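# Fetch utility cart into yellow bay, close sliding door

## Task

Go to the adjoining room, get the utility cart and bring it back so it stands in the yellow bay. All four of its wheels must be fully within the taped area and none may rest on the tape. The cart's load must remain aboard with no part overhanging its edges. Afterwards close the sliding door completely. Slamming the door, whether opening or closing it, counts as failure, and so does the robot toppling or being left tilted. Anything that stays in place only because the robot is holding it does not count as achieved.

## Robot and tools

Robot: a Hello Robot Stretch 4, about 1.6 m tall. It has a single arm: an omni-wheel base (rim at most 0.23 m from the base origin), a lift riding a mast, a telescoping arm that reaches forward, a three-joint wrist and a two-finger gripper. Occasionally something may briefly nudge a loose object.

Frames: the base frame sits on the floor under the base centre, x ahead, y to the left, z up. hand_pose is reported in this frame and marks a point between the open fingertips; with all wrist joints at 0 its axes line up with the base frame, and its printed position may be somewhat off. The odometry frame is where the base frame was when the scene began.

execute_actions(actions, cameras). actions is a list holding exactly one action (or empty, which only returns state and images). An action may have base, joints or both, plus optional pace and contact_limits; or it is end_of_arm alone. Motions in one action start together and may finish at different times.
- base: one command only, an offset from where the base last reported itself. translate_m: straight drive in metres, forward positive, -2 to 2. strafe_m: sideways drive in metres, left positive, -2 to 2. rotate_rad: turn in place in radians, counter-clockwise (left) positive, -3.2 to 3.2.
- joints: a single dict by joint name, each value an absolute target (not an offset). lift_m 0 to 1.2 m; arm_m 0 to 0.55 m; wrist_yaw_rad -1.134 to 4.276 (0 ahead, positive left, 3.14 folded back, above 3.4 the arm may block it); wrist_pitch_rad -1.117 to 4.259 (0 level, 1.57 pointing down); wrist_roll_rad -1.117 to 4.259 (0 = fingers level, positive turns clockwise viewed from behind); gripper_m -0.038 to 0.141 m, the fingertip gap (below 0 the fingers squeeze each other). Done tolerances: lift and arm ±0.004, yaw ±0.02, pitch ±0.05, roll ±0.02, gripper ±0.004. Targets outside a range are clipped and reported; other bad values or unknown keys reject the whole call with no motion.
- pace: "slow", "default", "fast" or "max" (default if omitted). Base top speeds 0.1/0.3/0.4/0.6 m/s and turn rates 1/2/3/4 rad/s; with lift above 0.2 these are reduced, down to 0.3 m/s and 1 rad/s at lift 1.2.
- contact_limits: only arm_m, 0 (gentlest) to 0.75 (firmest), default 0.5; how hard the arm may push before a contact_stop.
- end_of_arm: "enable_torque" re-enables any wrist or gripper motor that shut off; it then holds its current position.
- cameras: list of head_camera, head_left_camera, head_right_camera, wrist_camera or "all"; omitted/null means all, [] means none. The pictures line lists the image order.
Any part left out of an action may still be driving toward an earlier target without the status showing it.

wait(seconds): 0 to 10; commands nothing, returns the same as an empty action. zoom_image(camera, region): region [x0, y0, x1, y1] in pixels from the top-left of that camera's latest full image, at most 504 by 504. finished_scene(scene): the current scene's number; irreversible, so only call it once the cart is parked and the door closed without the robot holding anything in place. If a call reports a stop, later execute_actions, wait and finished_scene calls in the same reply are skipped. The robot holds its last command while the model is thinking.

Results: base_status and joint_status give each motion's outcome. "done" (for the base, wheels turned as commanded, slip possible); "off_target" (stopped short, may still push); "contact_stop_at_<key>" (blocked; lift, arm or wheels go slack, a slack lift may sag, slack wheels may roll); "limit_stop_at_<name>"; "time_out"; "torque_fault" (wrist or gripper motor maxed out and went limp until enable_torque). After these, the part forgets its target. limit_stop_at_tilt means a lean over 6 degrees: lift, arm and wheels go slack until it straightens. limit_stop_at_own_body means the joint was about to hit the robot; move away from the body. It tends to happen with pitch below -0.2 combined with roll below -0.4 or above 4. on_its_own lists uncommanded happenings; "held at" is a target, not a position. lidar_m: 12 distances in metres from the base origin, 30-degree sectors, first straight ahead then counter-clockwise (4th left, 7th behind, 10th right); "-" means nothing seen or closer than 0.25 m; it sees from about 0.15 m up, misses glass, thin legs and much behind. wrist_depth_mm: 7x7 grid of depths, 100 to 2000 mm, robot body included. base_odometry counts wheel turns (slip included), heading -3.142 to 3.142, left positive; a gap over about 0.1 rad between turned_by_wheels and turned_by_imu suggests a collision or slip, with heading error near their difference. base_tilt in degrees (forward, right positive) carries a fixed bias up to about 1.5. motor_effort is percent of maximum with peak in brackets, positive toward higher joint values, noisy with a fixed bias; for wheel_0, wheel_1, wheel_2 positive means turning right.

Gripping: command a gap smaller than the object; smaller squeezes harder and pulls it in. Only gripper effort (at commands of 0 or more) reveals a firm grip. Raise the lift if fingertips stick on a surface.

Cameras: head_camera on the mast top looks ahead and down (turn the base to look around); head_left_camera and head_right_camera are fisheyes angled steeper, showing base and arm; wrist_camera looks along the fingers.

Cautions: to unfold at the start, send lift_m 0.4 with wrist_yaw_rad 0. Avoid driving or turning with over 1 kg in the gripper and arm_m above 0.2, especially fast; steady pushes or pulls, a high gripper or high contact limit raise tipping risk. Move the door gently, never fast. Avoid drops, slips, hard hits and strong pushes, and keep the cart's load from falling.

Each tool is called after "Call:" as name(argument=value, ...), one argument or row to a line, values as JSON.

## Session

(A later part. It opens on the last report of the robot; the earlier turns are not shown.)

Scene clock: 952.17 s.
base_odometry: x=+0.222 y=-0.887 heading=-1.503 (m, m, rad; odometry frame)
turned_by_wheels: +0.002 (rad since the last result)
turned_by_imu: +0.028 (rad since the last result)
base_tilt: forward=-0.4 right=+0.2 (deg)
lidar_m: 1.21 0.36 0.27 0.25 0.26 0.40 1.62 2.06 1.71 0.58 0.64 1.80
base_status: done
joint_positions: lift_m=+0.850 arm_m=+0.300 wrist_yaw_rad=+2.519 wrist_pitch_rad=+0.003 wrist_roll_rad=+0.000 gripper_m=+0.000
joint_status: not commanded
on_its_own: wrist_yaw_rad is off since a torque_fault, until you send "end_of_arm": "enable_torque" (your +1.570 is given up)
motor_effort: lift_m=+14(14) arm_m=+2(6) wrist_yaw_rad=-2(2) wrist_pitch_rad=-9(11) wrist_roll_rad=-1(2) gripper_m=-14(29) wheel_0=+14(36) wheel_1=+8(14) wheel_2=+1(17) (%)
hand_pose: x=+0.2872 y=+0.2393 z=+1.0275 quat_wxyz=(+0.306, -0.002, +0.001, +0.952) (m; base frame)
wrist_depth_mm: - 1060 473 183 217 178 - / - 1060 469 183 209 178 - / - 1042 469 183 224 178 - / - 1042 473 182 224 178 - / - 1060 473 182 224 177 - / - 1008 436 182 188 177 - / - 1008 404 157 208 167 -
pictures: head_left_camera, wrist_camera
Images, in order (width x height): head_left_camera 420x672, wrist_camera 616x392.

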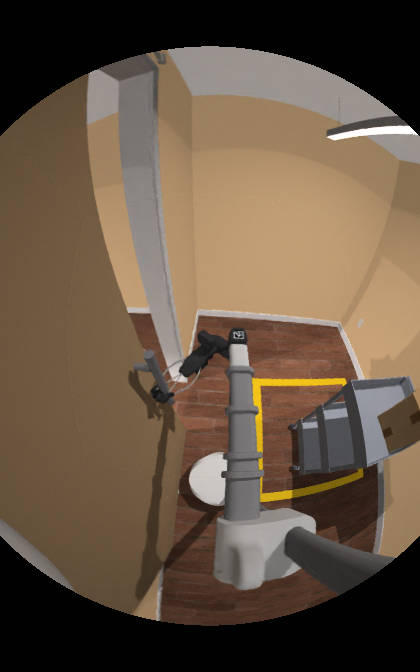

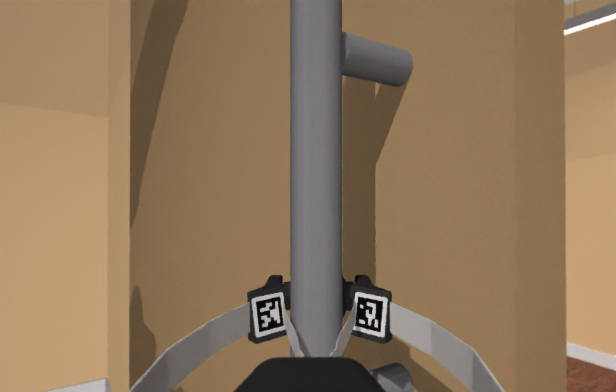

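Call:
execute_actions(
  actions=[
    {"base":{"strafe_m":-0.04},"pace":"slow"},
  ],
  cameras=[],
)

Call:
execute_actions(
  actions=[
    {"joints":{"arm_m":0.54},"pace":"slow"},
  ],
  cameras=["head_left_camera"],
)

Scene clock: 961.07 s.
base_odometry: x=+0.198 y=-0.888 heading=-1.420 (m, m, rad; odometry frame)
turned_by_wheels: +0.083 (rad since the last result)
turned_by_imu: +0.097 (rad since the last result)
base_tilt: forward=-0.4 right=+0.2 (deg)
lidar_m: 0.97 0.39 0.29 0.26 0.32 0.52 1.95 2.08 1.63 0.52 0.62 1.77
base_status: strafe_m contact_stop (by the wheels' count: -0.024 of -0.040)
joint_positions: lift_m=+0.850 arm_m=+0.300 wrist_yaw_rad=+2.471 wrist_pitch_rad=+0.003 wrist_roll_rad=+0.000 gripper_m=+0.000
joint_status: not commanded
on_its_own: the wheels are slack since a contact_stop; wrist_yaw_rad is off since a torque_fault, until you send "end_of_arm": "enable_torque" (your +1.570 is given up)
motor_effort: lift_m=+14(14) arm_m=+2(2) wrist_yaw_rad=-2(2) wrist_pitch_rad=-10(12) wrist_roll_rad=+0(1) gripper_m=-8(25) wheel_0=+0(36) wheel_1=+0(9) wheel_2=+0(5) (%)
hand_pose: x=+0.2991 y=+0.2479 z=+1.0277 quat_wxyz=(+0.329, -0.001, +0.001, +0.944) (m; base frame)
wrist_depth_mm: - 1983 477 165 192 164 155 / - - 477 165 201 163 154 / - 1983 477 165 208 163 153 / - 1983 477 165 210 163 153 / - 1983 473 165 209 163 153 / - 1921 433 164 187 163 153 / - 1921 402 160 195 153 152
pictures: none
No camera images: the call's "cameras" was empty. Leave "cameras" out to get every camera's image.

not run: a stop came earlier in this reply.

Call:
execute_actions(
  actions=[
    {"base":{"rotate_rad":-0.12},"pace":"slow"},
  ],
  cameras=[],
)

Call:
execute_actions(
  actions=[
    {"joints":{"arm_m":0.54},"pace":"slow"},
  ],
  cameras=["head_left_camera"],
)

Scene clock: 965.93 s.
base_odometry: x=+0.203 y=-0.888 heading=-1.479 (m, m, rad; odometry frame)
turned_by_wheels: -0.059 (rad since the last result)
turned_by_imu: -0.029 (rad since the last result)
base_tilt: forward=-0.4 right=+0.2 (deg)
lidar_m: 1.07 0.37 0.29 0.26 0.29 0.48 1.94 2.10 1.67 0.57 0.63 1.79
base_status: rotate_rad contact_stop (by the wheels' count: -0.059 of -0.120)
joint_positions: lift_m=+0.850 arm_m=+0.300 wrist_yaw_rad=+2.469 wrist_pitch_rad=+0.003 wrist_roll_rad=+0.000 gripper_m=+0.000
joint_status: not commanded
on_its_own: the wheels are slack since a contact_stop; wrist_yaw_rad is off since a torque_fault, until you send "end_of_arm": "enable_torque" (your +1.570 is given up)
motor_effort: lift_m=+14(14) arm_m=+2(2) wrist_yaw_rad=-3(2) wrist_pitch_rad=-8(6) wrist_roll_rad=+0(0) gripper_m=-7(24) wheel_0=+0(35) wheel_1=+0(19) wheel_2=+0(9) (%)
hand_pose: x=+0.2993 y=+0.2481 z=+1.0277 quat_wxyz=(+0.330, -0.001, +0.001, +0.944) (m; base frame)
wrist_depth_mm: - 1537 452 166 195 165 159 / - 1537 452 166 201 166 159 / - 1576 455 165 209 165 159 / - 1537 452 165 210 166 158 / - 1537 452 165 209 165 158 / - 1576 415 165 188 165 158 / - 1576 387 151 195 156 158
pictures: none
No camera images: the call's "cameras" was empty. Leave "cameras" out to get every camera's image.

not run: a stop came earlier in this reply.

Call:
execute_actions(
  actions=[
    {"end_of_arm":"enable_torque"},
  ],
  cameras=[],
)

Call:
execute_actions(
  actions=[
    {"joints":{"gripper_m":0.14}},
  ],
  cameras=[],
)

Call:
execute_actions(
  actions=[
    {"base":{"strafe_m":-0.09},"joints":{"arm_m":0.42},"pace":"slow"},
  ],
  cameras=["head_left_camera"],
)

Scene clock: 992.67 s.
base_odometry: x=+0.203 y=-0.888 heading=-1.479 (m, m, rad; odometry frame)
turned_by_wheels: +0.000 (rad since the last result)
turned_by_imu: -0.001 (rad since the last result)
base_tilt: forward=-0.4 right=+0.2 (deg)
lidar_m: 1.05 0.36 0.29 0.27 0.30 0.46 1.96 2.12 1.66 0.57 0.62 1.80
base_status: not commanded
joint_positions: lift_m=+0.850 arm_m=+0.300 wrist_yaw_rad=+2.469 wrist_pitch_rad=+0.003 wrist_roll_rad=+0.000 gripper_m=+0.000
joint_status: not commanded
end_of_arm: enable_torque: each motor that was off is on again
on_its_own: wrist_yaw_rad is held at +2.469, not at your +1.570, since a torque_fault; the wheels are slack since a contact_stop
motor_effort: lift_m=+14(14) arm_m=+2(2) wrist_yaw_rad=-2(3) wrist_pitch_rad=-5(8) wrist_roll_rad=+0(1) gripper_m=-9(6) wheel_0=+0(0) wheel_1=+0(0) wheel_2=+0(0) (%)
hand_pose: x=+0.2993 y=+0.2480 z=+1.0278 quat_wxyz=(+0.330, -0.001, +0.001, +0.944) (m; base frame)
wrist_depth_mm: - 1618 452 166 195 166 159 / - 1537 455 165 202 166 159 / - 1499 459 165 211 165 158 / - 1576 449 164 211 166 158 / - 1537 455 165 211 166 158 / - 1537 418 164 187 166 157 / - 1576 387 150 197 156 157
pictures: none
No camera images: the call's "cameras" was empty. Leave "cameras" out to get every camera's image.

Scene clock: 995.03 s.
base_odometry: x=+0.198 y=-0.891 heading=-1.497 (m, m, rad; odometry frame)
turned_by_wheels: -0.018 (rad since the last result)
turned_by_imu: -0.019 (rad since the last result)
base_tilt: forward=-0.4 right=+0.1 (deg)
lidar_m: 1.12 0.36 0.30 0.28 0.30 0.48 1.96 2.12 1.68 0.55 0.60 1.77
base_status: not commanded
joint_positions: lift_m=+0.850 arm_m=+0.300 wrist_yaw_rad=+2.473 wrist_pitch_rad=+0.003 wrist_roll_rad=+0.000 gripper_m=+0.140
joint_status: all done
on_its_own: wrist_yaw_rad is held at +2.469, not at your +1.570, since a torque_fault; the wheels are slack since a contact_stop
motor_effort: lift_m=+14(14) arm_m=+2(2) wrist_yaw_rad=-13(13) wrist_pitch_rad=-7(9) wrist_roll_rad=-1(1) gripper_m=+1(5) wheel_0=+0(0) wheel_1=+0(0) wheel_2=+0(0) (%)
hand_pose: x=+0.2984 y=+0.2474 z=+1.0278 quat_wxyz=(+0.328, -0.001, +0.001, +0.945) (m; base frame)
wrist_depth_mm: - 1078 473 180 211 180 183 / - 1078 477 179 211 180 182 / - 1060 473 178 226 181 182 / - 1078 480 178 226 180 182 / - 1078 473 178 229 179 182 / - 1078 197 178 192 180 180 / - 1060 477 143 211 170 180
pictures: none
No camera images: the call's "cameras" was empty. Leave "cameras" out to get every camera's image.

Scene clock: 997.50 s.
base_odometry: x=+0.108 y=-0.898 heading=-1.497 (m, m, rad; odometry frame)
turned_by_wheels: +0.000 (rad since the last result)
turned_by_imu: -0.001 (rad since the last result)
base_tilt: forward=-0.3 right=+0.2 (deg)
lidar_m: 1.39 0.43 0.38 0.36 0.38 0.58 1.96 2.06 1.57 0.49 0.53 1.79
base_status: done
joint_positions: lift_m=+0.850 arm_m=+0.419 wrist_yaw_rad=+2.469 wrist_pitch_rad=+0.003 wrist_roll_rad=+0.000 gripper_m=+0.140
joint_status: all done
on_its_own: wrist_yaw_rad is held at +2.469, not at your +1.570, since a torque_fault
motor_effort: lift_m=+14(14) arm_m=+6(7) wrist_yaw_rad=-3(15) wrist_pitch_rad=-9(6) wrist_roll_rad=-1(0) gripper_m=+2(0) wheel_0=+2(5) wheel_1=-4(6) wheel_2=+0(1) (%)
hand_pose: x=+0.4185 y=+0.2480 z=+1.0278 quat_wxyz=(+0.330, -0.001, +0.001, +0.944) (m; base frame)
wrist_depth_mm: - 1921 699 455 334 - - / - 1983 699 413 334 - - / - 1983 699 413 336 - - / - - 699 410 334 - - / - 1983 691 413 334 - - / - 207 569 389 320 199 - / - 1708 691 144 324 - -
pictures: head_left_camera
Images, in order (width x height): head_left_camera 420x672.

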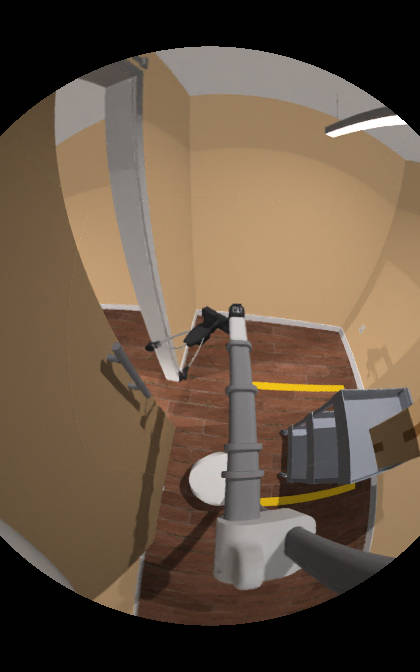

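Call:
execute_actions(
  actions=[
    {"base":{"translate_m":-0.0},"joints":{"wrist_yaw_rad":2.9,"gripper_m":0.08}},
  ],
  cameras=[],
)

Call:
execute_actions(
  actions=[
    {"base":{"translate_m":-0.85},"joints":{"arm_m":0.1}},
  ],
  cameras=[],
)

Call:
execute_actions(
  actions=[
    {"base":{"rotate_rad":-0.7}},
  ],
  cameras=[],
)

Call:
execute_actions(
  actions=[
    {"joints":{"wrist_yaw_rad":-0.5}},
  ],
  cameras=[],
)

Call:
execute_actions(
  actions=[
    {"base":{"rotate_rad":1.22}},
  ],
  cameras=["head_left_camera","wrist_camera"],
)

Scene clock: 1008.93 s.
base_odometry: x=+0.108 y=-0.898 heading=-1.497 (m, m, rad; odometry frame)
turned_by_wheels: +0.000 (rad since the last result)
turned_by_imu: -0.001 (rad since the last result)
base_tilt: forward=-0.4 right=+0.2 (deg)
lidar_m: 1.36 0.42 0.38 0.35 0.41 0.63 1.96 2.03 1.56 0.47 0.53 1.76
base_status: done
joint_positions: lift_m=+0.850 arm_m=+0.419 wrist_yaw_rad=+2.900 wrist_pitch_rad=+0.003 wrist_roll_rad=+0.000 gripper_m=+0.080
joint_status: all done
motor_effort: lift_m=+14(14) arm_m=+6(6) wrist_yaw_rad=-2(5) wrist_pitch_rad=-8(10) wrist_roll_rad=+0(0) gripper_m=-2(3) wheel_0=+0(1) wheel_1=+0(6) wheel_2=+0(0) (%)
hand_pose: x=+0.3307 y=+0.1540 z=+1.0278 quat_wxyz=(+0.121, -0.001, +0.000, +0.993) (m; base frame)
wrist_depth_mm: - - - - 707 433 258 / 559 - - - 707 439 254 / 165 379 - - 699 433 251 / 224 382 - - 699 430 249 / - - - - 699 436 252 / - - 198 - 195 410 249 / - - - 143 640 389 249
pictures: none
No camera images: the call's "cameras" was empty. Leave "cameras" out to get every camera's image.

Scene clock: 1013.23 s.
base_odometry: x=+0.046 y=-0.050 heading=-1.497 (m, m, rad; odometry frame)
turned_by_wheels: +0.000 (rad since the last result)
turned_by_imu: +0.000 (rad since the last result)
base_tilt: forward=-0.4 right=+0.2 (deg)
lidar_m: 1.19 0.59 0.48 0.51 0.52 0.84 1.13 1.21 1.47 1.44 1.07 0.90
base_status: done
joint_positions: lift_m=+0.850 arm_m=+0.101 wrist_yaw_rad=+2.900 wrist_pitch_rad=+0.002 wrist_roll_rad=+0.000 gripper_m=+0.080
joint_status: all done
motor_effort: lift_m=+14(14) arm_m=-6(5) wrist_yaw_rad=-2(1) wrist_pitch_rad=-8(8) wrist_roll_rad=-1(1) gripper_m=-2(3) wheel_0=-1(6) wheel_1=-1(6) wheel_2=+0(10) (%)
hand_pose: x=+0.0127 y=+0.1539 z=+1.0278 quat_wxyz=(+0.120, -0.001, +0.000, +0.993) (m; base frame)
wrist_depth_mm: 298 1336 1366 1397 1160 723 535 / 132 373 1366 1464 1160 723 530 / 132 248 1366 1397 1182 715 535 / 185 296 1336 1397 1182 723 530 / 1308 1308 1366 1430 1182 715 539 / 1336 1336 198 1397 195 683 530 / 1308 1336 1366 143 1042 647 530
pictures: none
No camera images: the call's "cameras" was empty. Leave "cameras" out to get every camera's image.

Scene clock: 1014.70 s.
base_odometry: x=+0.046 y=-0.050 heading=-2.197 (m, m, rad; odometry frame)
turned_by_wheels: -0.700 (rad since the last result)
turned_by_imu: -0.704 (rad since the last result)
base_tilt: forward=-0.4 right=+0.3 (deg)
lidar_m: 0.91 1.28 0.73 0.46 0.46 0.53 0.69 1.12 1.15 1.47 1.44 1.27
base_status: done
joint_positions: lift_m=+0.850 arm_m=+0.101 wrist_yaw_rad=+2.900 wrist_pitch_rad=+0.002 wrist_roll_rad=+0.000 gripper_m=+0.080
joint_status: not commanded
motor_effort: lift_m=+14(14) arm_m=-6(6) wrist_yaw_rad=-3(2) wrist_pitch_rad=-5(7) wrist_roll_rad=+0(1) gripper_m=-2(2) wheel_0=+0(5) wheel_1=+3(7) wheel_2=+1(9) (%)
hand_pose: x=+0.0127 y=+0.1539 z=+1.0278 quat_wxyz=(+0.120, -0.001, +0.000, +0.993) (m; base frame)
wrist_depth_mm: 298 1229 1025 809 676 574 449 / 132 375 1025 809 676 569 449 / 132 245 1025 798 676 564 449 / 184 297 1025 809 668 580 449 / 1229 1308 991 809 668 574 445 / 1205 1336 198 798 195 559 445 / 1205 1336 991 143 647 549 445
pictures: none
No camera images: the call's "cameras" was empty. Leave "cameras" out to get every camera's image.

Scene clock: 1017.27 s.
base_odometry: x=+0.046 y=-0.050 heading=-2.197 (m, m, rad; odometry frame)
turned_by_wheels: +0.000 (rad since the last result)
turned_by_imu: -0.001 (rad since the last result)
base_tilt: forward=-0.2 right=+0.2 (deg)
lidar_m: 0.93 1.28 0.74 0.49 0.46 0.51 0.68 1.12 1.15 1.46 1.45 1.27
base_status: not commanded
joint_positions: lift_m=+0.850 arm_m=+0.101 wrist_yaw_rad=-0.500 wrist_pitch_rad=+0.002 wrist_roll_rad=+0.000 gripper_m=+0.080
joint_status: all done
motor_effort: lift_m=+14(14) arm_m=-5(6) wrist_yaw_rad=-3(9) wrist_pitch_rad=-8(7) wrist_roll_rad=+0(1) gripper_m=-3(3) wheel_0=+0(0) wheel_1=+3(3) wheel_2=+1(1) (%)
hand_pose: x=+0.4832 y=-0.2150 z=+1.0278 quat_wxyz=(+0.969, +0.000, +0.001, -0.247) (m; base frame)
wrist_depth_mm: - 1863 1618 1430 1229 1138 1042 / - 1808 1618 1430 1255 1118 1025 / - 1808 1661 1397 1281 1138 1042 / - 1756 1618 1430 1255 1118 1025 / 750 809 1618 1430 1281 1160 1042 / 741 768 198 1430 195 1138 1025 / 615 699 1537 143 1255 1118 1042
pictures: none
No camera images: the call's "cameras" was empty. Leave "cameras" out to get every camera's image.

Scene clock: 1019.10 s.
base_odometry: x=+0.046 y=-0.050 heading=-0.977 (m, m, rad; odometry frame)
turned_by_wheels: +1.220 (rad since the last result)
turned_by_imu: +1.227 (rad since the last result)
base_tilt: forward=-0.4 right=+0.2 (deg)
lidar_m: 0.61 0.48 0.50 0.56 0.78 1.11 1.21 1.49 1.46 1.08 0.92 1.22
base_status: done
joint_positions: lift_m=+0.850 arm_m=+0.101 wrist_yaw_rad=-0.500 wrist_pitch_rad=+0.002 wrist_roll_rad=+0.000 gripper_m=+0.080
joint_status: not commanded
motor_effort: lift_m=+14(14) arm_m=-6(5) wrist_yaw_rad=-3(3) wrist_pitch_rad=-11(7) wrist_roll_rad=-2(1) gripper_m=-3(2) wheel_0=+0(7) wheel_1=-1(10) wheel_2=+0(9) (%)
hand_pose: x=+0.4832 y=-0.2150 z=+1.0278 quat_wxyz=(+0.969, +0.000, +0.001, -0.247) (m; base frame)
wrist_depth_mm: 504 699 1464 - - - - / 508 699 1430 - - - - / 512 715 1430 - - - - / 504 715 1430 - - - - / 508 707 1430 - - - - / 504 715 198 - 195 - - / 508 640 1464 143 - - -
pictures: head_left_camera, wrist_camera
Images, in order (width x height): head_left_camera 420x672, wrist_camera 616x392.

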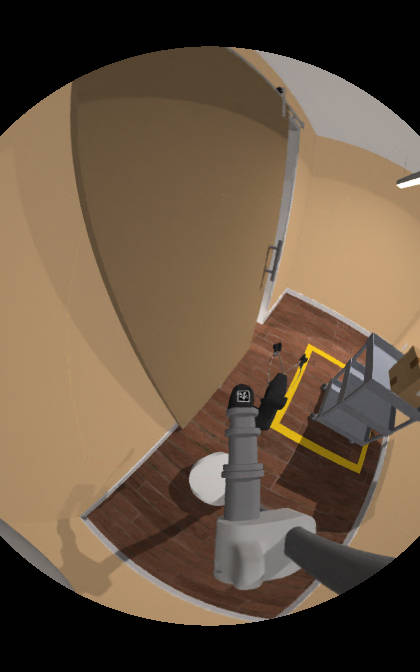

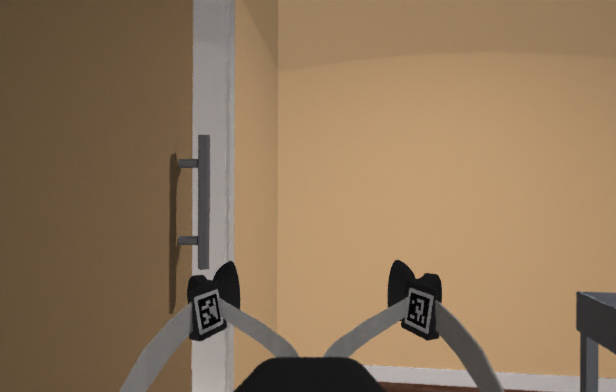

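Call:
execute_actions(
  actions=[
    {"base":{"rotate_rad":-0.5},"joints":{"wrist_yaw_rad":0.7,"gripper_m":0.0}},
  ],
  cameras=["head_left_camera","wrist_camera"],
)

Scene clock: 1032.33 s.
base_odometry: x=+0.046 y=-0.050 heading=-1.477 (m, m, rad; odometry frame)
turned_by_wheels: -0.500 (rad since the last result)
turned_by_imu: -0.504 (rad since the last result)
base_tilt: forward=-0.5 right=+0.2 (deg)
lidar_m: 1.21 0.60 0.47 0.51 0.56 0.85 1.11 1.21 1.48 1.46 1.05 0.92
base_status: done
joint_positions: lift_m=+0.850 arm_m=+0.101 wrist_yaw_rad=+0.700 wrist_pitch_rad=+0.002 wrist_roll_rad=+0.000 gripper_m=+0.000
joint_status: all done
motor_effort: lift_m=+14(14) arm_m=-6(6) wrist_yaw_rad=-2(3) wrist_pitch_rad=-7(8) wrist_roll_rad=+0(1) gripper_m=-3(9) wheel_0=+2(6) wheel_1=+0(7) wheel_2=+1(8) (%)
hand_pose: x=+0.5489 y=+0.1189 z=+1.0278 quat_wxyz=(+0.939, +0.000, +0.001, +0.343) (m; base frame)
wrist_depth_mm: 389 452 530 634 820 1336 1921 / 387 449 521 634 798 1336 1863 / 384 449 530 634 820 1336 1808 / 389 449 525 627 798 1336 1863 / 389 445 521 640 809 1308 1808 / 392 445 504 196 750 1366 1808 / 392 433 512 585 778 1281 1808
pictures: head_left_camera, wrist_camera
Images, in order (width x height): head_left_camera 420x672, wrist_camera 616x392.

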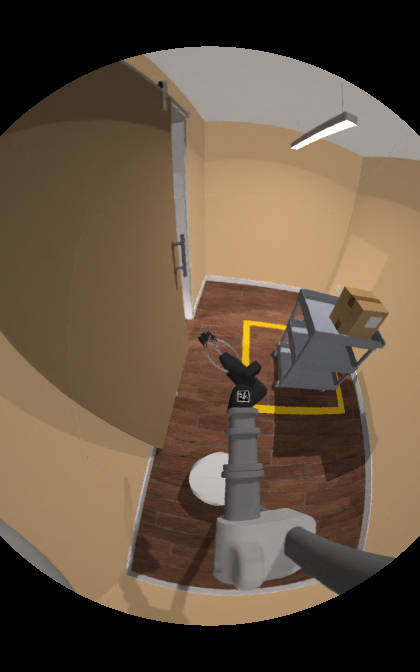

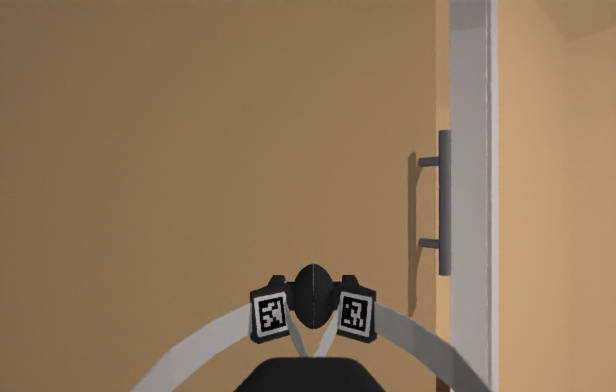

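Call:
execute_actions(
  actions=[
    {"base":{"translate_m":-0.6},"joints":{"wrist_yaw_rad":-0.3}},
  ],
  cameras=[],
)

Call:
execute_actions(
  actions=[
    {"base":{"strafe_m":0.1},"pace":"slow"},
  ],
  cameras=[],
)

Call:
execute_actions(
  actions=[
    {"base":{"rotate_rad":0.55},"joints":{"arm_m":0.2},"pace":"slow"},
  ],
  cameras=["head_left_camera","wrist_camera"],
)

Scene clock: 1053.73 s.
base_odometry: x=-0.010 y=+0.547 heading=-1.477 (m, m, rad; odometry frame)
turned_by_wheels: +0.000 (rad since the last result)
turned_by_imu: +0.000 (rad since the last result)
base_tilt: forward=-0.5 right=+0.2 (deg)
lidar_m: 1.49 0.77 0.59 0.56 0.63 0.50 0.52 0.59 0.85 1.38 1.51 1.43
base_status: done
joint_positions: lift_m=+0.850 arm_m=+0.101 wrist_yaw_rad=-0.300 wrist_pitch_rad=+0.002 wrist_roll_rad=+0.000 gripper_m=+0.000
joint_status: all done
motor_effort: lift_m=+14(14) arm_m=-6(6) wrist_yaw_rad=-2(6) wrist_pitch_rad=-9(7) wrist_roll_rad=+0(1) gripper_m=-6(4) wheel_0=+0(5) wheel_1=-3(7) wheel_2=+0(9) (%)
hand_pose: x=+0.5217 y=-0.1688 z=+1.0278 quat_wxyz=(+0.989, +0.000, +0.001, -0.149) (m; base frame)
wrist_depth_mm: 1281 - - - - - 1576 / 1255 - - - - - 1618 / 1255 - - - - - 1537 / 1255 - - - - 1983 1576 / 1229 - - - 1281 1281 1537 / 1229 - - 195 1160 1983 1618 / 1281 - - 1138 1205 1255 1618
pictures: none
No camera images: the call's "cameras" was empty. Leave "cameras" out to get every camera's image.

Scene clock: 1055.87 s.
base_odometry: x=+0.089 y=+0.556 heading=-1.477 (m, m, rad; odometry frame)
turned_by_wheels: +0.000 (rad since the last result)
turned_by_imu: -0.001 (rad since the last result)
base_tilt: forward=-0.4 right=+0.2 (deg)
lidar_m: 1.22 0.63 0.48 0.46 0.51 0.52 0.51 0.57 0.87 1.48 1.61 1.46
base_status: done
joint_positions: lift_m=+0.850 arm_m=+0.101 wrist_yaw_rad=-0.300 wrist_pitch_rad=+0.002 wrist_roll_rad=+0.000 gripper_m=+0.000
joint_status: not commanded
motor_effort: lift_m=+14(14) arm_m=-5(6) wrist_yaw_rad=-3(2) wrist_pitch_rad=-7(7) wrist_roll_rad=+0(1) gripper_m=-7(5) wheel_0=-2(6) wheel_1=+3(10) wheel_2=+0(0) (%)
hand_pose: x=+0.5217 y=-0.1688 z=+1.0278 quat_wxyz=(+0.989, +0.000, +0.001, -0.149) (m; base frame)
wrist_depth_mm: 1042 - - - - - 1756 / 1042 - - - - - 1756 / 1025 - - - - - 1808 / 1078 - - - - - 1756 / 1060 - - - 1618 1281 1708 / 1060 - - 196 1182 - 1708 / 1042 1863 - 1464 1205 1255 1618
pictures: none
No camera images: the call's "cameras" was empty. Leave "cameras" out to get every camera's image.

Scene clock: 1058.17 s.
base_odometry: x=+0.089 y=+0.556 heading=-0.928 (m, m, rad; odometry frame)
turned_by_wheels: +0.549 (rad since the last result)
turned_by_imu: +0.552 (rad since the last result)
base_tilt: forward=-0.4 right=+0.2 (deg)
lidar_m: 0.60 0.49 0.47 0.49 0.53 0.50 0.58 0.91 1.46 1.63 1.49 1.16
base_status: done
joint_positions: lift_m=+0.850 arm_m=+0.199 wrist_yaw_rad=-0.300 wrist_pitch_rad=+0.002 wrist_roll_rad=+0.000 gripper_m=+0.000
joint_status: all done
motor_effort: lift_m=+14(14) arm_m=+6(7) wrist_yaw_rad=-2(2) wrist_pitch_rad=-7(7) wrist_roll_rad=-1(0) gripper_m=-8(6) wheel_0=-1(4) wheel_1=-3(9) wheel_2=-3(7) (%)
hand_pose: x=+0.6196 y=-0.1687 z=+1.0278 quat_wxyz=(+0.989, +0.000, +0.001, -0.149) (m; base frame)
wrist_depth_mm: 343 436 477 768 - - - / 345 436 488 768 - - - / 345 436 480 759 - - - / 343 436 484 759 1921 - - / 345 436 488 759 - - - / 347 436 459 195 1308 - - / 345 407 462 609 1863 - -
pictures: head_left_camera, wrist_camera
Images, in order (width x height): head_left_camera 420x672, wrist_camera 616x392.

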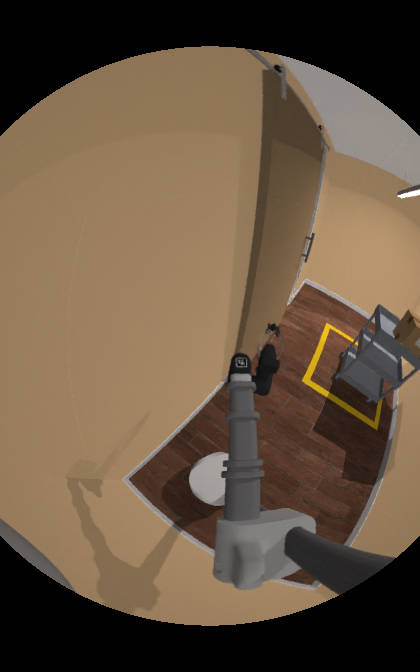

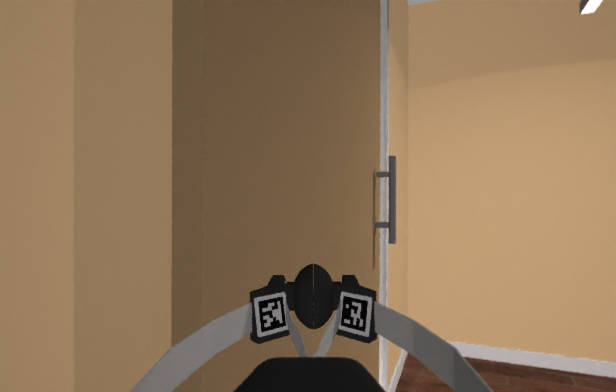

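Call:
execute_actions(
  actions=[
    {"base":{"strafe_m":0.07},"joints":{"arm_m":0.3},"pace":"slow"},
  ],
  cameras=["head_left_camera","wrist_camera"],
)

Scene clock: 1072.27 s.
base_odometry: x=+0.145 y=+0.598 heading=-0.928 (m, m, rad; odometry frame)
turned_by_wheels: +0.000 (rad since the last result)
turned_by_imu: -0.002 (rad since the last result)
base_tilt: forward=-0.4 right=+0.3 (deg)
lidar_m: 0.56 0.42 0.41 0.44 0.47 0.46 0.53 0.82 1.57 1.70 1.56 1.00
base_status: done
joint_positions: lift_m=+0.850 arm_m=+0.299 wrist_yaw_rad=-0.300 wrist_pitch_rad=+0.002 wrist_roll_rad=+0.000 gripper_m=+0.000
joint_status: all done
motor_effort: lift_m=+14(14) arm_m=+6(7) wrist_yaw_rad=-2(2) wrist_pitch_rad=-6(6) wrist_roll_rad=+0(0) gripper_m=-7(4) wheel_0=-3(6) wheel_1=+1(9) wheel_2=+0(1) (%)
hand_pose: x=+0.7196 y=-0.1688 z=+1.0278 quat_wxyz=(+0.989, +0.000, +0.001, -0.149) (m; base frame)
wrist_depth_mm: 228 289 382 439 1060 - - / 228 289 379 439 1060 - - / 227 289 379 442 1042 - - / 228 289 379 442 1078 - - / 229 289 384 445 1078 - - / 228 290 357 195 759 - - / 227 270 377 377 878 - -
pictures: head_left_camera, wrist_camera
Images, in order (width x height): head_left_camera 420x672, wrist_camera 616x392.

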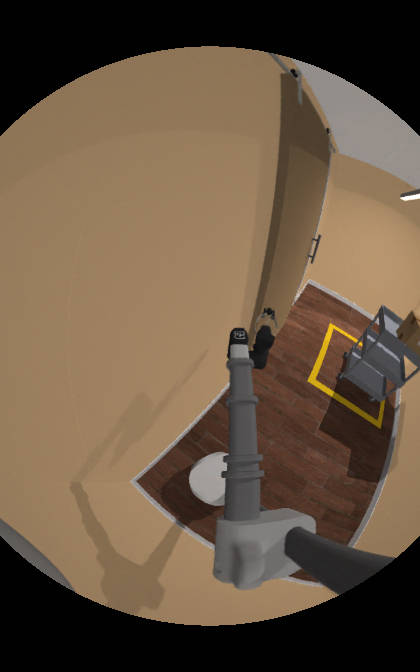

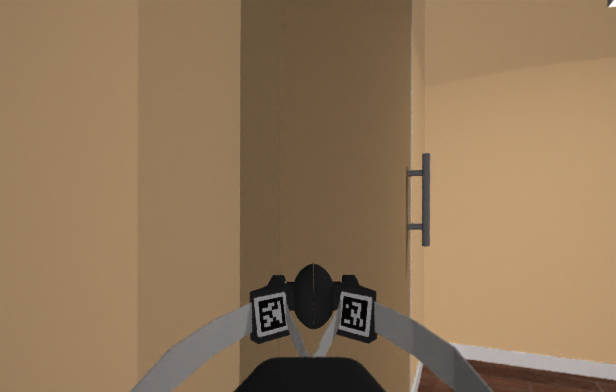

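Call:
execute_actions(
  actions=[
    {"joints":{"arm_m":0.42,"wrist_yaw_rad":-0.27},"pace":"slow"},
  ],
  cameras=["head_left_camera","wrist_camera"],
)

Scene clock: 1080.10 s.
base_odometry: x=+0.145 y=+0.598 heading=-0.928 (m, m, rad; odometry frame)
turned_by_wheels: +0.000 (rad since the last result)
turned_by_imu: -0.002 (rad since the last result)
base_tilt: forward=-0.3 right=+0.1 (deg)
lidar_m: 0.56 0.43 0.41 0.46 0.45 0.45 0.52 0.80 1.57 1.69 1.55 0.98
base_status: not commanded
joint_positions: lift_m=+0.850 arm_m=+0.419 wrist_yaw_rad=-0.270 wrist_pitch_rad=+0.002 wrist_roll_rad=+0.000 gripper_m=+0.000
joint_status: all done
motor_effort: lift_m=+14(14) arm_m=+7(6) wrist_yaw_rad=-2(3) wrist_pitch_rad=-6(5) wrist_roll_rad=-1(0) gripper_m=-7(6) wheel_0=-3(3) wheel_1=+1(1) wheel_2=+0(0) (%)
hand_pose: x=+0.8445 y=-0.1612 z=+1.0278 quat_wxyz=(+0.991, +0.000, +0.001, -0.135) (m; base frame)
wrist_depth_mm: 147 186 250 264 455 - - / 148 186 252 265 455 - - / 148 186 252 265 462 - - / 148 186 250 264 462 - - / 148 186 251 264 466 - - / 148 186 229 195 349 - - / 148 174 240 256 404 - -
pictures: head_left_camera, wrist_camera
Images, in order (width x height): head_left_camera 420x672, wrist_camera 616x392.

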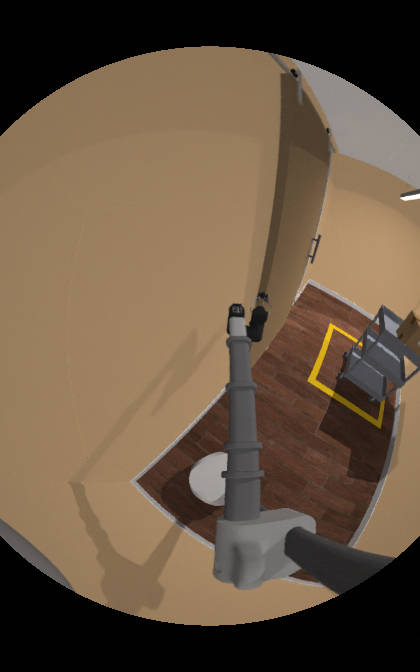

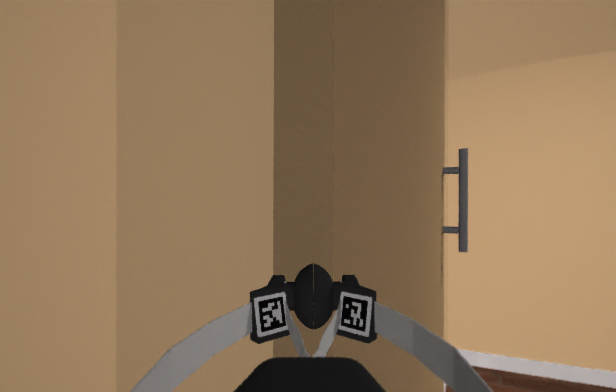

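Call:
execute_actions(
  actions=[
    {"base":{"translate_m":0.04},"pace":"slow"},
  ],
  cameras=[],
)

Call:
execute_actions(
  actions=[
    {"base":{"strafe_m":-0.025},"pace":"slow"},
  ],
  cameras=[],
)

Call:
execute_actions(
  actions=[
    {"base":{"translate_m":0.04},"pace":"slow"},
  ],
  cameras=[],
)

Call:
execute_actions(
  actions=[
    {"base":{"strafe_m":-0.025},"pace":"slow"},
  ],
  cameras=["head_left_camera","wrist_camera"],
)

Scene clock: 1089.73 s.
base_odometry: x=+0.169 y=+0.566 heading=-0.927 (m, m, rad; odometry frame)
turned_by_wheels: +0.000 (rad since the last result)
turned_by_imu: -0.001 (rad since the last result)
base_tilt: forward=-0.4 right=+0.2 (deg)
lidar_m: 0.53 0.41 0.40 0.46 0.52 0.50 0.56 0.85 1.55 1.72 1.52 0.92
base_status: done
joint_positions: lift_m=+0.850 arm_m=+0.419 wrist_yaw_rad=-0.270 wrist_pitch_rad=+0.002 wrist_roll_rad=+0.000 gripper_m=+0.000
joint_status: not commanded
motor_effort: lift_m=+14(14) arm_m=+6(6) wrist_yaw_rad=-1(42) wrist_pitch_rad=-6(7) wrist_roll_rad=-1(2) gripper_m=-7(4) wheel_0=+3(10) wheel_1=+4(5) wheel_2=-2(11) (%)
hand_pose: x=+0.8445 y=-0.1613 z=+1.0279 quat_wxyz=(+0.991, +0.000, +0.001, -0.135) (m; base frame)
wrist_depth_mm: 123 156 211 246 325 - - / 124 156 210 247 325 - - / 124 156 210 246 327 - - / 124 156 211 247 327 - - / 124 156 211 247 332 - - / 124 156 191 195 250 - - / 124 146 201 236 286 - -
pictures: none
No camera images: the call's "cameras" was empty. Leave "cameras" out to get every camera's image.

Scene clock: 1090.93 s.
base_odometry: x=+0.149 y=+0.552 heading=-0.927 (m, m, rad; odometry frame)
turned_by_wheels: +0.001 (rad since the last result)
turned_by_imu: +0.001 (rad since the last result)
base_tilt: forward=-0.3 right=+0.2 (deg)
lidar_m: 0.55 0.43 0.41 0.47 0.52 0.51 0.57 0.91 1.55 1.70 1.50 0.99
base_status: done
joint_positions: lift_m=+0.850 arm_m=+0.419 wrist_yaw_rad=-0.266 wrist_pitch_rad=+0.002 wrist_roll_rad=+0.000 gripper_m=+0.000
joint_status: not commanded
motor_effort: lift_m=+14(14) arm_m=+6(6) wrist_yaw_rad=-12(15) wrist_pitch_rad=-6(7) wrist_roll_rad=-1(1) gripper_m=-6(7) wheel_0=+8(12) wheel_1=+1(8) wheel_2=+0(2) (%)
hand_pose: x=+0.8451 y=-0.1603 z=+1.0279 quat_wxyz=(+0.991, +0.000, +0.001, -0.133) (m; base frame)
wrist_depth_mm: 140 176 236 238 397 - - / 140 176 236 238 394 - - / 140 176 236 239 397 - - / 140 176 237 239 399 - - / 140 177 236 238 399 - - / 140 176 206 202 304 - - / 140 164 225 162 306 - -
pictures: none
No camera images: the call's "cameras" was empty. Leave "cameras" out to get every camera's image.

Scene clock: 1092.47 s.
base_odometry: x=+0.173 y=+0.520 heading=-0.927 (m, m, rad; odometry frame)
turned_by_wheels: +0.000 (rad since the last result)
turned_by_imu: +0.000 (rad since the last result)
base_tilt: forward=-0.4 right=+0.2 (deg)
lidar_m: 0.51 0.40 0.38 0.42 0.58 0.54 0.60 0.97 1.58 1.73 1.48 0.92
base_status: done
joint_positions: lift_m=+0.850 arm_m=+0.419 wrist_yaw_rad=-0.270 wrist_pitch_rad=+0.002 wrist_roll_rad=+0.000 gripper_m=+0.000
joint_status: not commanded
motor_effort: lift_m=+14(14) arm_m=+6(6) wrist_yaw_rad=-1(30) wrist_pitch_rad=-5(8) wrist_roll_rad=+0(0) gripper_m=-5(6) wheel_0=+3(16) wheel_1=+4(7) wheel_2=-4(14) (%)
hand_pose: x=+0.8445 y=-0.1613 z=+1.0279 quat_wxyz=(+0.991, +0.000, +0.001, -0.135) (m; base frame)
wrist_depth_mm: 119 149 201 247 296 - - / 119 149 201 248 296 - - / 119 150 202 248 296 - - / 119 150 202 246 297 - - / 119 150 203 246 298 - - / 119 150 184 195 230 - - / 119 139 193 238 257 - -
pictures: none
No camera images: the call's "cameras" was empty. Leave "cameras" out to get every camera's image.

Scene clock: 1093.67 s.
base_odometry: x=+0.153 y=+0.505 heading=-0.925 (m, m, rad; odometry frame)
turned_by_wheels: +0.001 (rad since the last result)
turned_by_imu: +0.001 (rad since the last result)
base_tilt: forward=-0.4 right=+0.1 (deg)
lidar_m: 0.54 0.41 0.42 0.43 0.59 0.56 0.63 0.96 1.57 1.71 1.47 0.98
base_status: done
joint_positions: lift_m=+0.850 arm_m=+0.419 wrist_yaw_rad=-0.266 wrist_pitch_rad=+0.002 wrist_roll_rad=+0.000 gripper_m=+0.000
joint_status: not commanded
on_its_own: wrist_yaw_rad is at rest, and its effort (-14) is outside its rest range (-13 to +13)
motor_effort: lift_m=+14(14) arm_m=+6(6) wrist_yaw_rad=-14(14) wrist_pitch_rad=-6(6) wrist_roll_rad=-1(0) gripper_m=-3(6) wheel_0=+11(13) wheel_1=+3(7) wheel_2=+0(2) (%)
hand_pose: x=+0.8452 y=-0.1601 z=+1.0279 quat_wxyz=(+0.991, +0.000, +0.001, -0.133) (m; base frame)
wrist_depth_mm: 134 168 226 237 362 - - / 134 168 227 237 362 - - / 134 168 226 237 364 - - / 134 169 226 238 364 - - / 134 168 225 236 364 - - / 134 168 197 196 317 - - / 135 157 216 161 281 - -
pictures: head_left_camera, wrist_camera
Images, in order (width x height): head_left_camera 420x672, wrist_camera 616x392.

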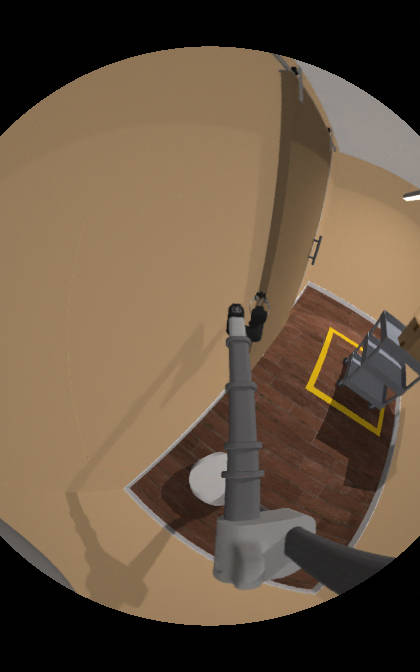

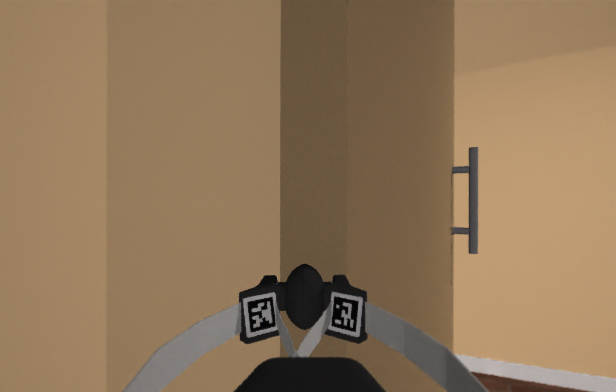

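Call:
execute_actions(
  actions=[
    {"base":{"strafe_m":-0.012},"pace":"slow"},
  ],
  cameras=[],
)

Call:
execute_actions(
  actions=[
    {"base":{"translate_m":0.05},"pace":"slow"},
  ],
  cameras=[],
)

Call:
execute_actions(
  actions=[
    {"base":{"strafe_m":-0.035},"pace":"slow"},
  ],
  cameras=[],
)

Call:
execute_actions(
  actions=[
    {"base":{"translate_m":0.05},"pace":"slow"},
  ],
  cameras=[],
)

Call:
execute_actions(
  actions=[
    {"base":{"strafe_m":-0.035},"pace":"slow"},
  ],
  cameras=["head_left_camera","wrist_camera"],
)

Scene clock: 1106.37 s.
base_odometry: x=+0.143 y=+0.498 heading=-0.924 (m, m, rad; odometry frame)
turned_by_wheels: +0.001 (rad since the last result)
turned_by_imu: +0.000 (rad since the last result)
base_tilt: forward=-0.4 right=+0.2 (deg)
lidar_m: 0.56 0.42 0.41 0.46 0.59 0.57 0.65 1.00 1.55 1.68 1.46 1.00
base_status: done
joint_positions: lift_m=+0.850 arm_m=+0.419 wrist_yaw_rad=-0.265 wrist_pitch_rad=+0.002 wrist_roll_rad=+0.000 gripper_m=+0.000
joint_status: not commanded
on_its_own: wrist_yaw_rad is at rest, and its effort (-17) is outside its rest range (-13 to +13)
motor_effort: lift_m=+14(14) arm_m=+6(6) wrist_yaw_rad=-17(21) wrist_pitch_rad=-6(6) wrist_roll_rad=+0(0) gripper_m=-5(8) wheel_0=+8(17) wheel_1=+3(6) wheel_2=+2(2) (%)
hand_pose: x=+0.8454 y=-0.1599 z=+1.0279 quat_wxyz=(+0.991, +0.000, +0.001, -0.132) (m; base frame)
wrist_depth_mm: 143 179 239 239 399 - - / 143 179 239 238 399 - - / 143 180 240 237 399 - - / 143 179 240 238 402 - - / 143 179 239 238 402 - - / 142 179 210 203 349 - - / 143 167 229 160 310 - -
pictures: none
No camera images: the call's "cameras" was empty. Leave "cameras" out to get every camera's image.

Scene clock: 1108.07 s.
base_odometry: x=+0.173 y=+0.458 heading=-0.924 (m, m, rad; odometry frame)
turned_by_wheels: +0.000 (rad since the last result)
turned_by_imu: -0.001 (rad since the last result)
base_tilt: forward=-0.4 right=+0.2 (deg)
lidar_m: 0.53 0.39 0.38 0.43 0.63 0.62 0.68 1.07 1.60 1.64 1.43 0.88
base_status: done
joint_positions: lift_m=+0.850 arm_m=+0.419 wrist_yaw_rad=-0.270 wrist_pitch_rad=+0.002 wrist_roll_rad=+0.000 gripper_m=+0.000
joint_status: not commanded
motor_effort: lift_m=+14(14) arm_m=+6(6) wrist_yaw_rad=-1(28) wrist_pitch_rad=-6(7) wrist_roll_rad=+0(0) gripper_m=-8(12) wheel_0=+1(16) wheel_1=+3(13) wheel_2=-3(12) (%)
hand_pose: x=+0.8445 y=-0.1613 z=+1.0279 quat_wxyz=(+0.991, +0.000, +0.001, -0.135) (m; base frame)
wrist_depth_mm: 116 146 196 244 276 - - / 116 146 196 243 276 - - / 116 146 196 246 277 - - / 116 146 196 245 278 - - / 116 146 196 245 278 - - / 116 146 180 195 229 - - / 116 136 188 235 242 - -
pictures: none
No camera images: the call's "cameras" was empty. Leave "cameras" out to get every camera's image.

Scene clock: 1109.47 s.
base_odometry: x=+0.146 y=+0.437 heading=-0.924 (m, m, rad; odometry frame)
turned_by_wheels: +0.001 (rad since the last result)
turned_by_imu: +0.001 (rad since the last result)
base_tilt: forward=-0.5 right=+0.2 (deg)
lidar_m: 0.54 0.42 0.42 0.47 0.66 0.62 0.72 1.09 1.54 1.63 1.40 0.97
base_status: done
joint_positions: lift_m=+0.850 arm_m=+0.419 wrist_yaw_rad=-0.267 wrist_pitch_rad=+0.002 wrist_roll_rad=+0.000 gripper_m=+0.000
joint_status: not commanded
motor_effort: lift_m=+14(14) arm_m=+6(6) wrist_yaw_rad=-9(22) wrist_pitch_rad=-7(7) wrist_roll_rad=+0(1) gripper_m=-4(7) wheel_0=+3(17) wheel_1=+3(0) wheel_2=+2(3) (%)
hand_pose: x=+0.8450 y=-0.1605 z=+1.0279 quat_wxyz=(+0.991, +0.000, +0.001, -0.133) (m; base frame)
wrist_depth_mm: 141 177 237 241 399 - - / 141 177 237 240 397 - - / 141 177 237 239 397 - - / 141 177 237 239 402 - - / 141 177 238 240 404 - - / 141 177 207 201 306 - - / 141 165 226 146 327 - -
pictures: none
No camera images: the call's "cameras" was empty. Leave "cameras" out to get every camera's image.

Scene clock: 1111.17 s.
base_odometry: x=+0.176 y=+0.397 heading=-0.924 (m, m, rad; odometry frame)
turned_by_wheels: +0.000 (rad since the last result)
turned_by_imu: +0.000 (rad since the last result)
base_tilt: forward=-0.3 right=+0.1 (deg)
lidar_m: 0.50 0.39 0.39 0.41 0.67 0.66 0.73 1.17 1.59 1.58 1.37 0.89
base_status: done
joint_positions: lift_m=+0.850 arm_m=+0.419 wrist_yaw_rad=-0.270 wrist_pitch_rad=+0.002 wrist_roll_rad=+0.000 gripper_m=+0.000
joint_status: not commanded
motor_effort: lift_m=+14(14) arm_m=+6(6) wrist_yaw_rad=-1(39) wrist_pitch_rad=-7(7) wrist_roll_rad=+0(1) gripper_m=-4(10) wheel_0=+2(14) wheel_1=+3(10) wheel_2=-3(15) (%)
hand_pose: x=+0.8445 y=-0.1613 z=+1.0279 quat_wxyz=(+0.991, +0.000, +0.001, -0.135) (m; base frame)
wrist_depth_mm: 112 141 190 242 256 - - / 112 142 190 243 255 - - / 112 141 190 242 255 - - / 113 141 190 243 256 - - / 112 142 191 243 258 - - / 112 142 177 196 227 - - / 113 132 181 236 229 - -
pictures: none
No camera images: the call's "cameras" was empty. Leave "cameras" out to get every camera's image.

Scene clock: 1112.90 s.
base_odometry: x=+0.148 y=+0.376 heading=-0.923 (m, m, rad; odometry frame)
turned_by_wheels: +0.001 (rad since the last result)
turned_by_imu: +0.001 (rad since the last result)
base_tilt: forward=-0.3 right=+0.2 (deg)
lidar_m: 0.56 0.42 0.40 0.45 0.72 0.69 0.77 1.19 1.56 1.54 1.33 0.96
base_status: done
joint_positions: lift_m=+0.850 arm_m=+0.419 wrist_yaw_rad=-0.269 wrist_pitch_rad=+0.002 wrist_roll_rad=+0.000 gripper_m=+0.000
joint_status: not commanded
motor_effort: lift_m=+14(14) arm_m=+6(6) wrist_yaw_rad=-5(21) wrist_pitch_rad=-4(8) wrist_roll_rad=+0(0) gripper_m=-2(4) wheel_0=+6(15) wheel_1=+1(3) wheel_2=+1(3) (%)
hand_pose: x=+0.8447 y=-0.1610 z=+1.0279 quat_wxyz=(+0.991, +0.000, +0.001, -0.134) (m; base frame)
wrist_depth_mm: 138 172 231 237 384 - - / 138 173 232 237 384 - - / 138 174 232 238 387 - - / 138 173 232 238 387 - - / 138 174 233 239 387 - - / 138 173 203 195 294 - - / 138 162 223 230 336 - -
pictures: head_left_camera, wrist_camera
Images, in order (width x height): head_left_camera 420x672, wrist_camera 616x392.

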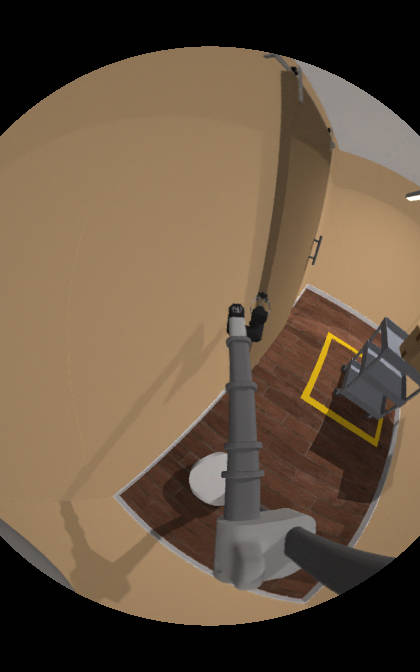

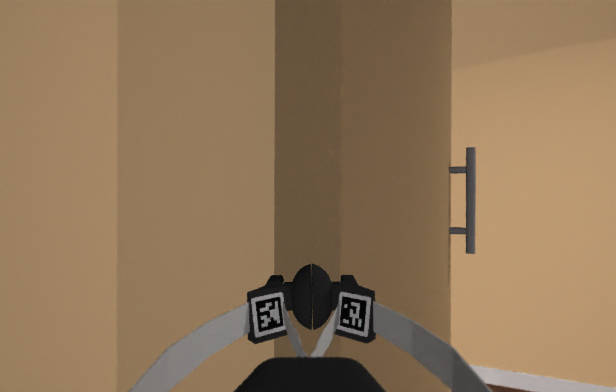

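Call:
execute_actions(
  actions=[
    {"base":{"translate_m":0.04},"pace":"slow"},
  ],
  cameras=[],
)

Call:
execute_actions(
  actions=[
    {"base":{"strafe_m":-0.027},"pace":"slow"},
  ],
  cameras=[],
)

Call:
execute_actions(
  actions=[
    {"base":{"translate_m":0.04},"pace":"slow"},
  ],
  cameras=[],
)

Call:
execute_actions(
  actions=[
    {"base":{"strafe_m":-0.027},"pace":"slow"},
  ],
  cameras=["head_camera","wrist_camera"],
)

Scene clock: 1122.33 s.
base_odometry: x=+0.172 y=+0.344 heading=-0.923 (m, m, rad; odometry frame)
turned_by_wheels: +0.000 (rad since the last result)
turned_by_imu: -0.001 (rad since the last result)
base_tilt: forward=-0.2 right=+0.2 (deg)
lidar_m: 0.53 0.40 0.38 0.42 0.68 0.71 0.80 1.24 1.58 1.53 1.35 0.91
base_status: done
joint_positions: lift_m=+0.850 arm_m=+0.419 wrist_yaw_rad=-0.270 wrist_pitch_rad=+0.002 wrist_roll_rad=+0.000 gripper_m=+0.000
joint_status: not commanded
motor_effort: lift_m=+14(14) arm_m=+6(6) wrist_yaw_rad=-1(41) wrist_pitch_rad=-5(8) wrist_roll_rad=-1(1) gripper_m=-5(11) wheel_0=+1(14) wheel_1=+4(11) wheel_2=-2(16) (%)
hand_pose: x=+0.8445 y=-0.1613 z=+1.0279 quat_wxyz=(+0.991, +0.000, +0.001, -0.135) (m; base frame)
wrist_depth_mm: 114 143 193 244 266 - - / 114 144 192 246 268 - - / 114 144 193 245 268 - - / 114 144 193 246 267 - - / 114 144 193 247 270 - - / 115 144 177 195 233 - - / 115 135 185 239 234 - -
pictures: none
No camera images: the call's "cameras" was empty. Leave "cameras" out to get every camera's image.

Scene clock: 1123.60 s.
base_odometry: x=+0.150 y=+0.328 heading=-0.922 (m, m, rad; odometry frame)
turned_by_wheels: +0.001 (rad since the last result)
turned_by_imu: +0.001 (rad since the last result)
base_tilt: forward=-0.3 right=+0.2 (deg)
lidar_m: 0.52 0.42 0.40 0.46 0.73 0.74 0.83 1.29 1.56 1.50 1.30 0.94
base_status: done
joint_positions: lift_m=+0.850 arm_m=+0.419 wrist_yaw_rad=-0.266 wrist_pitch_rad=+0.002 wrist_roll_rad=+0.000 gripper_m=+0.000
joint_status: not commanded
on_its_own: wrist_yaw_rad is at rest, and its effort (-14) is outside its rest range (-13 to +13)
motor_effort: lift_m=+14(14) arm_m=+6(6) wrist_yaw_rad=-14(14) wrist_pitch_rad=-5(6) wrist_roll_rad=+0(0) gripper_m=-4(5) wheel_0=+12(14) wheel_1=+2(6) wheel_2=+0(3) (%)
hand_pose: x=+0.8452 y=-0.1602 z=+1.0280 quat_wxyz=(+0.991, +0.000, +0.001, -0.133) (m; base frame)
wrist_depth_mm: 131 165 220 238 342 - - / 131 164 219 238 342 - - / 132 165 220 239 340 - - / 131 165 221 238 340 - - / 132 165 221 239 342 - - / 131 165 192 196 300 - - / 132 154 211 160 265 - -
pictures: none
No camera images: the call's "cameras" was empty. Leave "cameras" out to get every camera's image.

Scene clock: 1125.23 s.
base_odometry: x=+0.174 y=+0.297 heading=-0.921 (m, m, rad; odometry frame)
turned_by_wheels: +0.001 (rad since the last result)
turned_by_imu: +0.000 (rad since the last result)
base_tilt: forward=-0.3 right=+0.2 (deg)
lidar_m: 0.49 0.39 0.38 0.42 0.69 0.77 0.84 1.35 1.57 1.47 1.28 0.90
base_status: done
joint_positions: lift_m=+0.850 arm_m=+0.419 wrist_yaw_rad=-0.272 wrist_pitch_rad=+0.002 wrist_roll_rad=+0.000 gripper_m=+0.000
joint_status: not commanded
motor_effort: lift_m=+14(14) arm_m=+6(6) wrist_yaw_rad=+4(22) wrist_pitch_rad=-7(2) wrist_roll_rad=-1(0) gripper_m=-5(5) wheel_0=+7(16) wheel_1=+5(10) wheel_2=-5(12) (%)
hand_pose: x=+0.8442 y=-0.1617 z=+1.0279 quat_wxyz=(+0.991, +0.000, +0.001, -0.136) (m; base frame)
wrist_depth_mm: 110 138 185 236 243 - - / 110 138 185 236 242 - - / 110 138 186 236 244 - - / 110 138 185 236 244 - - / 110 138 185 236 244 - - / 110 138 178 195 221 - - / 110 129 178 151 223 - -
pictures: none
No camera images: the call's "cameras" was empty. Leave "cameras" out to get every camera's image.

Scene clock: 1126.50 s.
base_odometry: x=+0.153 y=+0.281 heading=-0.920 (m, m, rad; odometry frame)
turned_by_wheels: +0.001 (rad since the last result)
turned_by_imu: +0.001 (rad since the last result)
base_tilt: forward=-0.4 right=+0.2 (deg)
lidar_m: 0.54 0.41 0.41 0.46 0.73 0.77 0.88 1.38 1.56 1.44 1.28 0.95
base_status: done
joint_positions: lift_m=+0.850 arm_m=+0.419 wrist_yaw_rad=-0.267 wrist_pitch_rad=+0.002 wrist_roll_rad=+0.000 gripper_m=+0.000
joint_status: not commanded
motor_effort: lift_m=+14(15) arm_m=+6(6) wrist_yaw_rad=-10(20) wrist_pitch_rad=-8(5) wrist_roll_rad=-1(1) gripper_m=-4(6) wheel_0=+10(15) wheel_1=+4(5) wheel_2=+2(4) (%)
hand_pose: x=+0.8450 y=-0.1605 z=+1.0279 quat_wxyz=(+0.991, +0.000, +0.001, -0.133) (m; base frame)
wrist_depth_mm: 127 159 214 238 314 - - / 128 160 213 238 315 - - / 128 159 214 239 315 - - / 127 160 213 238 319 - - / 127 159 213 237 317 - - / 128 160 187 195 276 - - / 127 149 205 162 246 - -
pictures: head_camera, wrist_camera
Images, in order (width x height): head_camera 420x560, wrist_camera 616x392.

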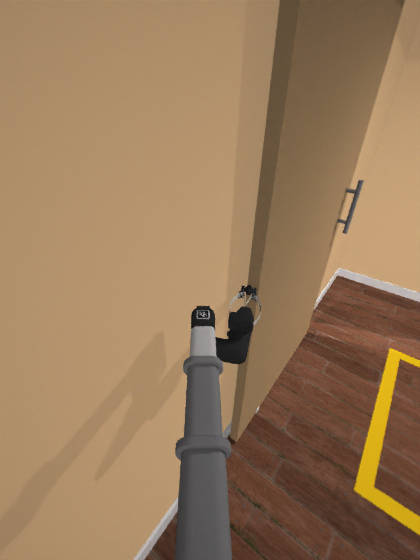

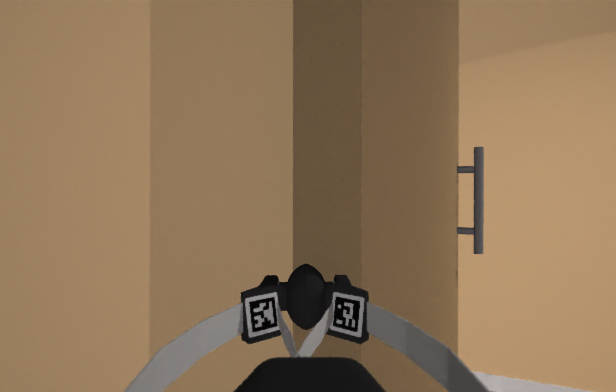

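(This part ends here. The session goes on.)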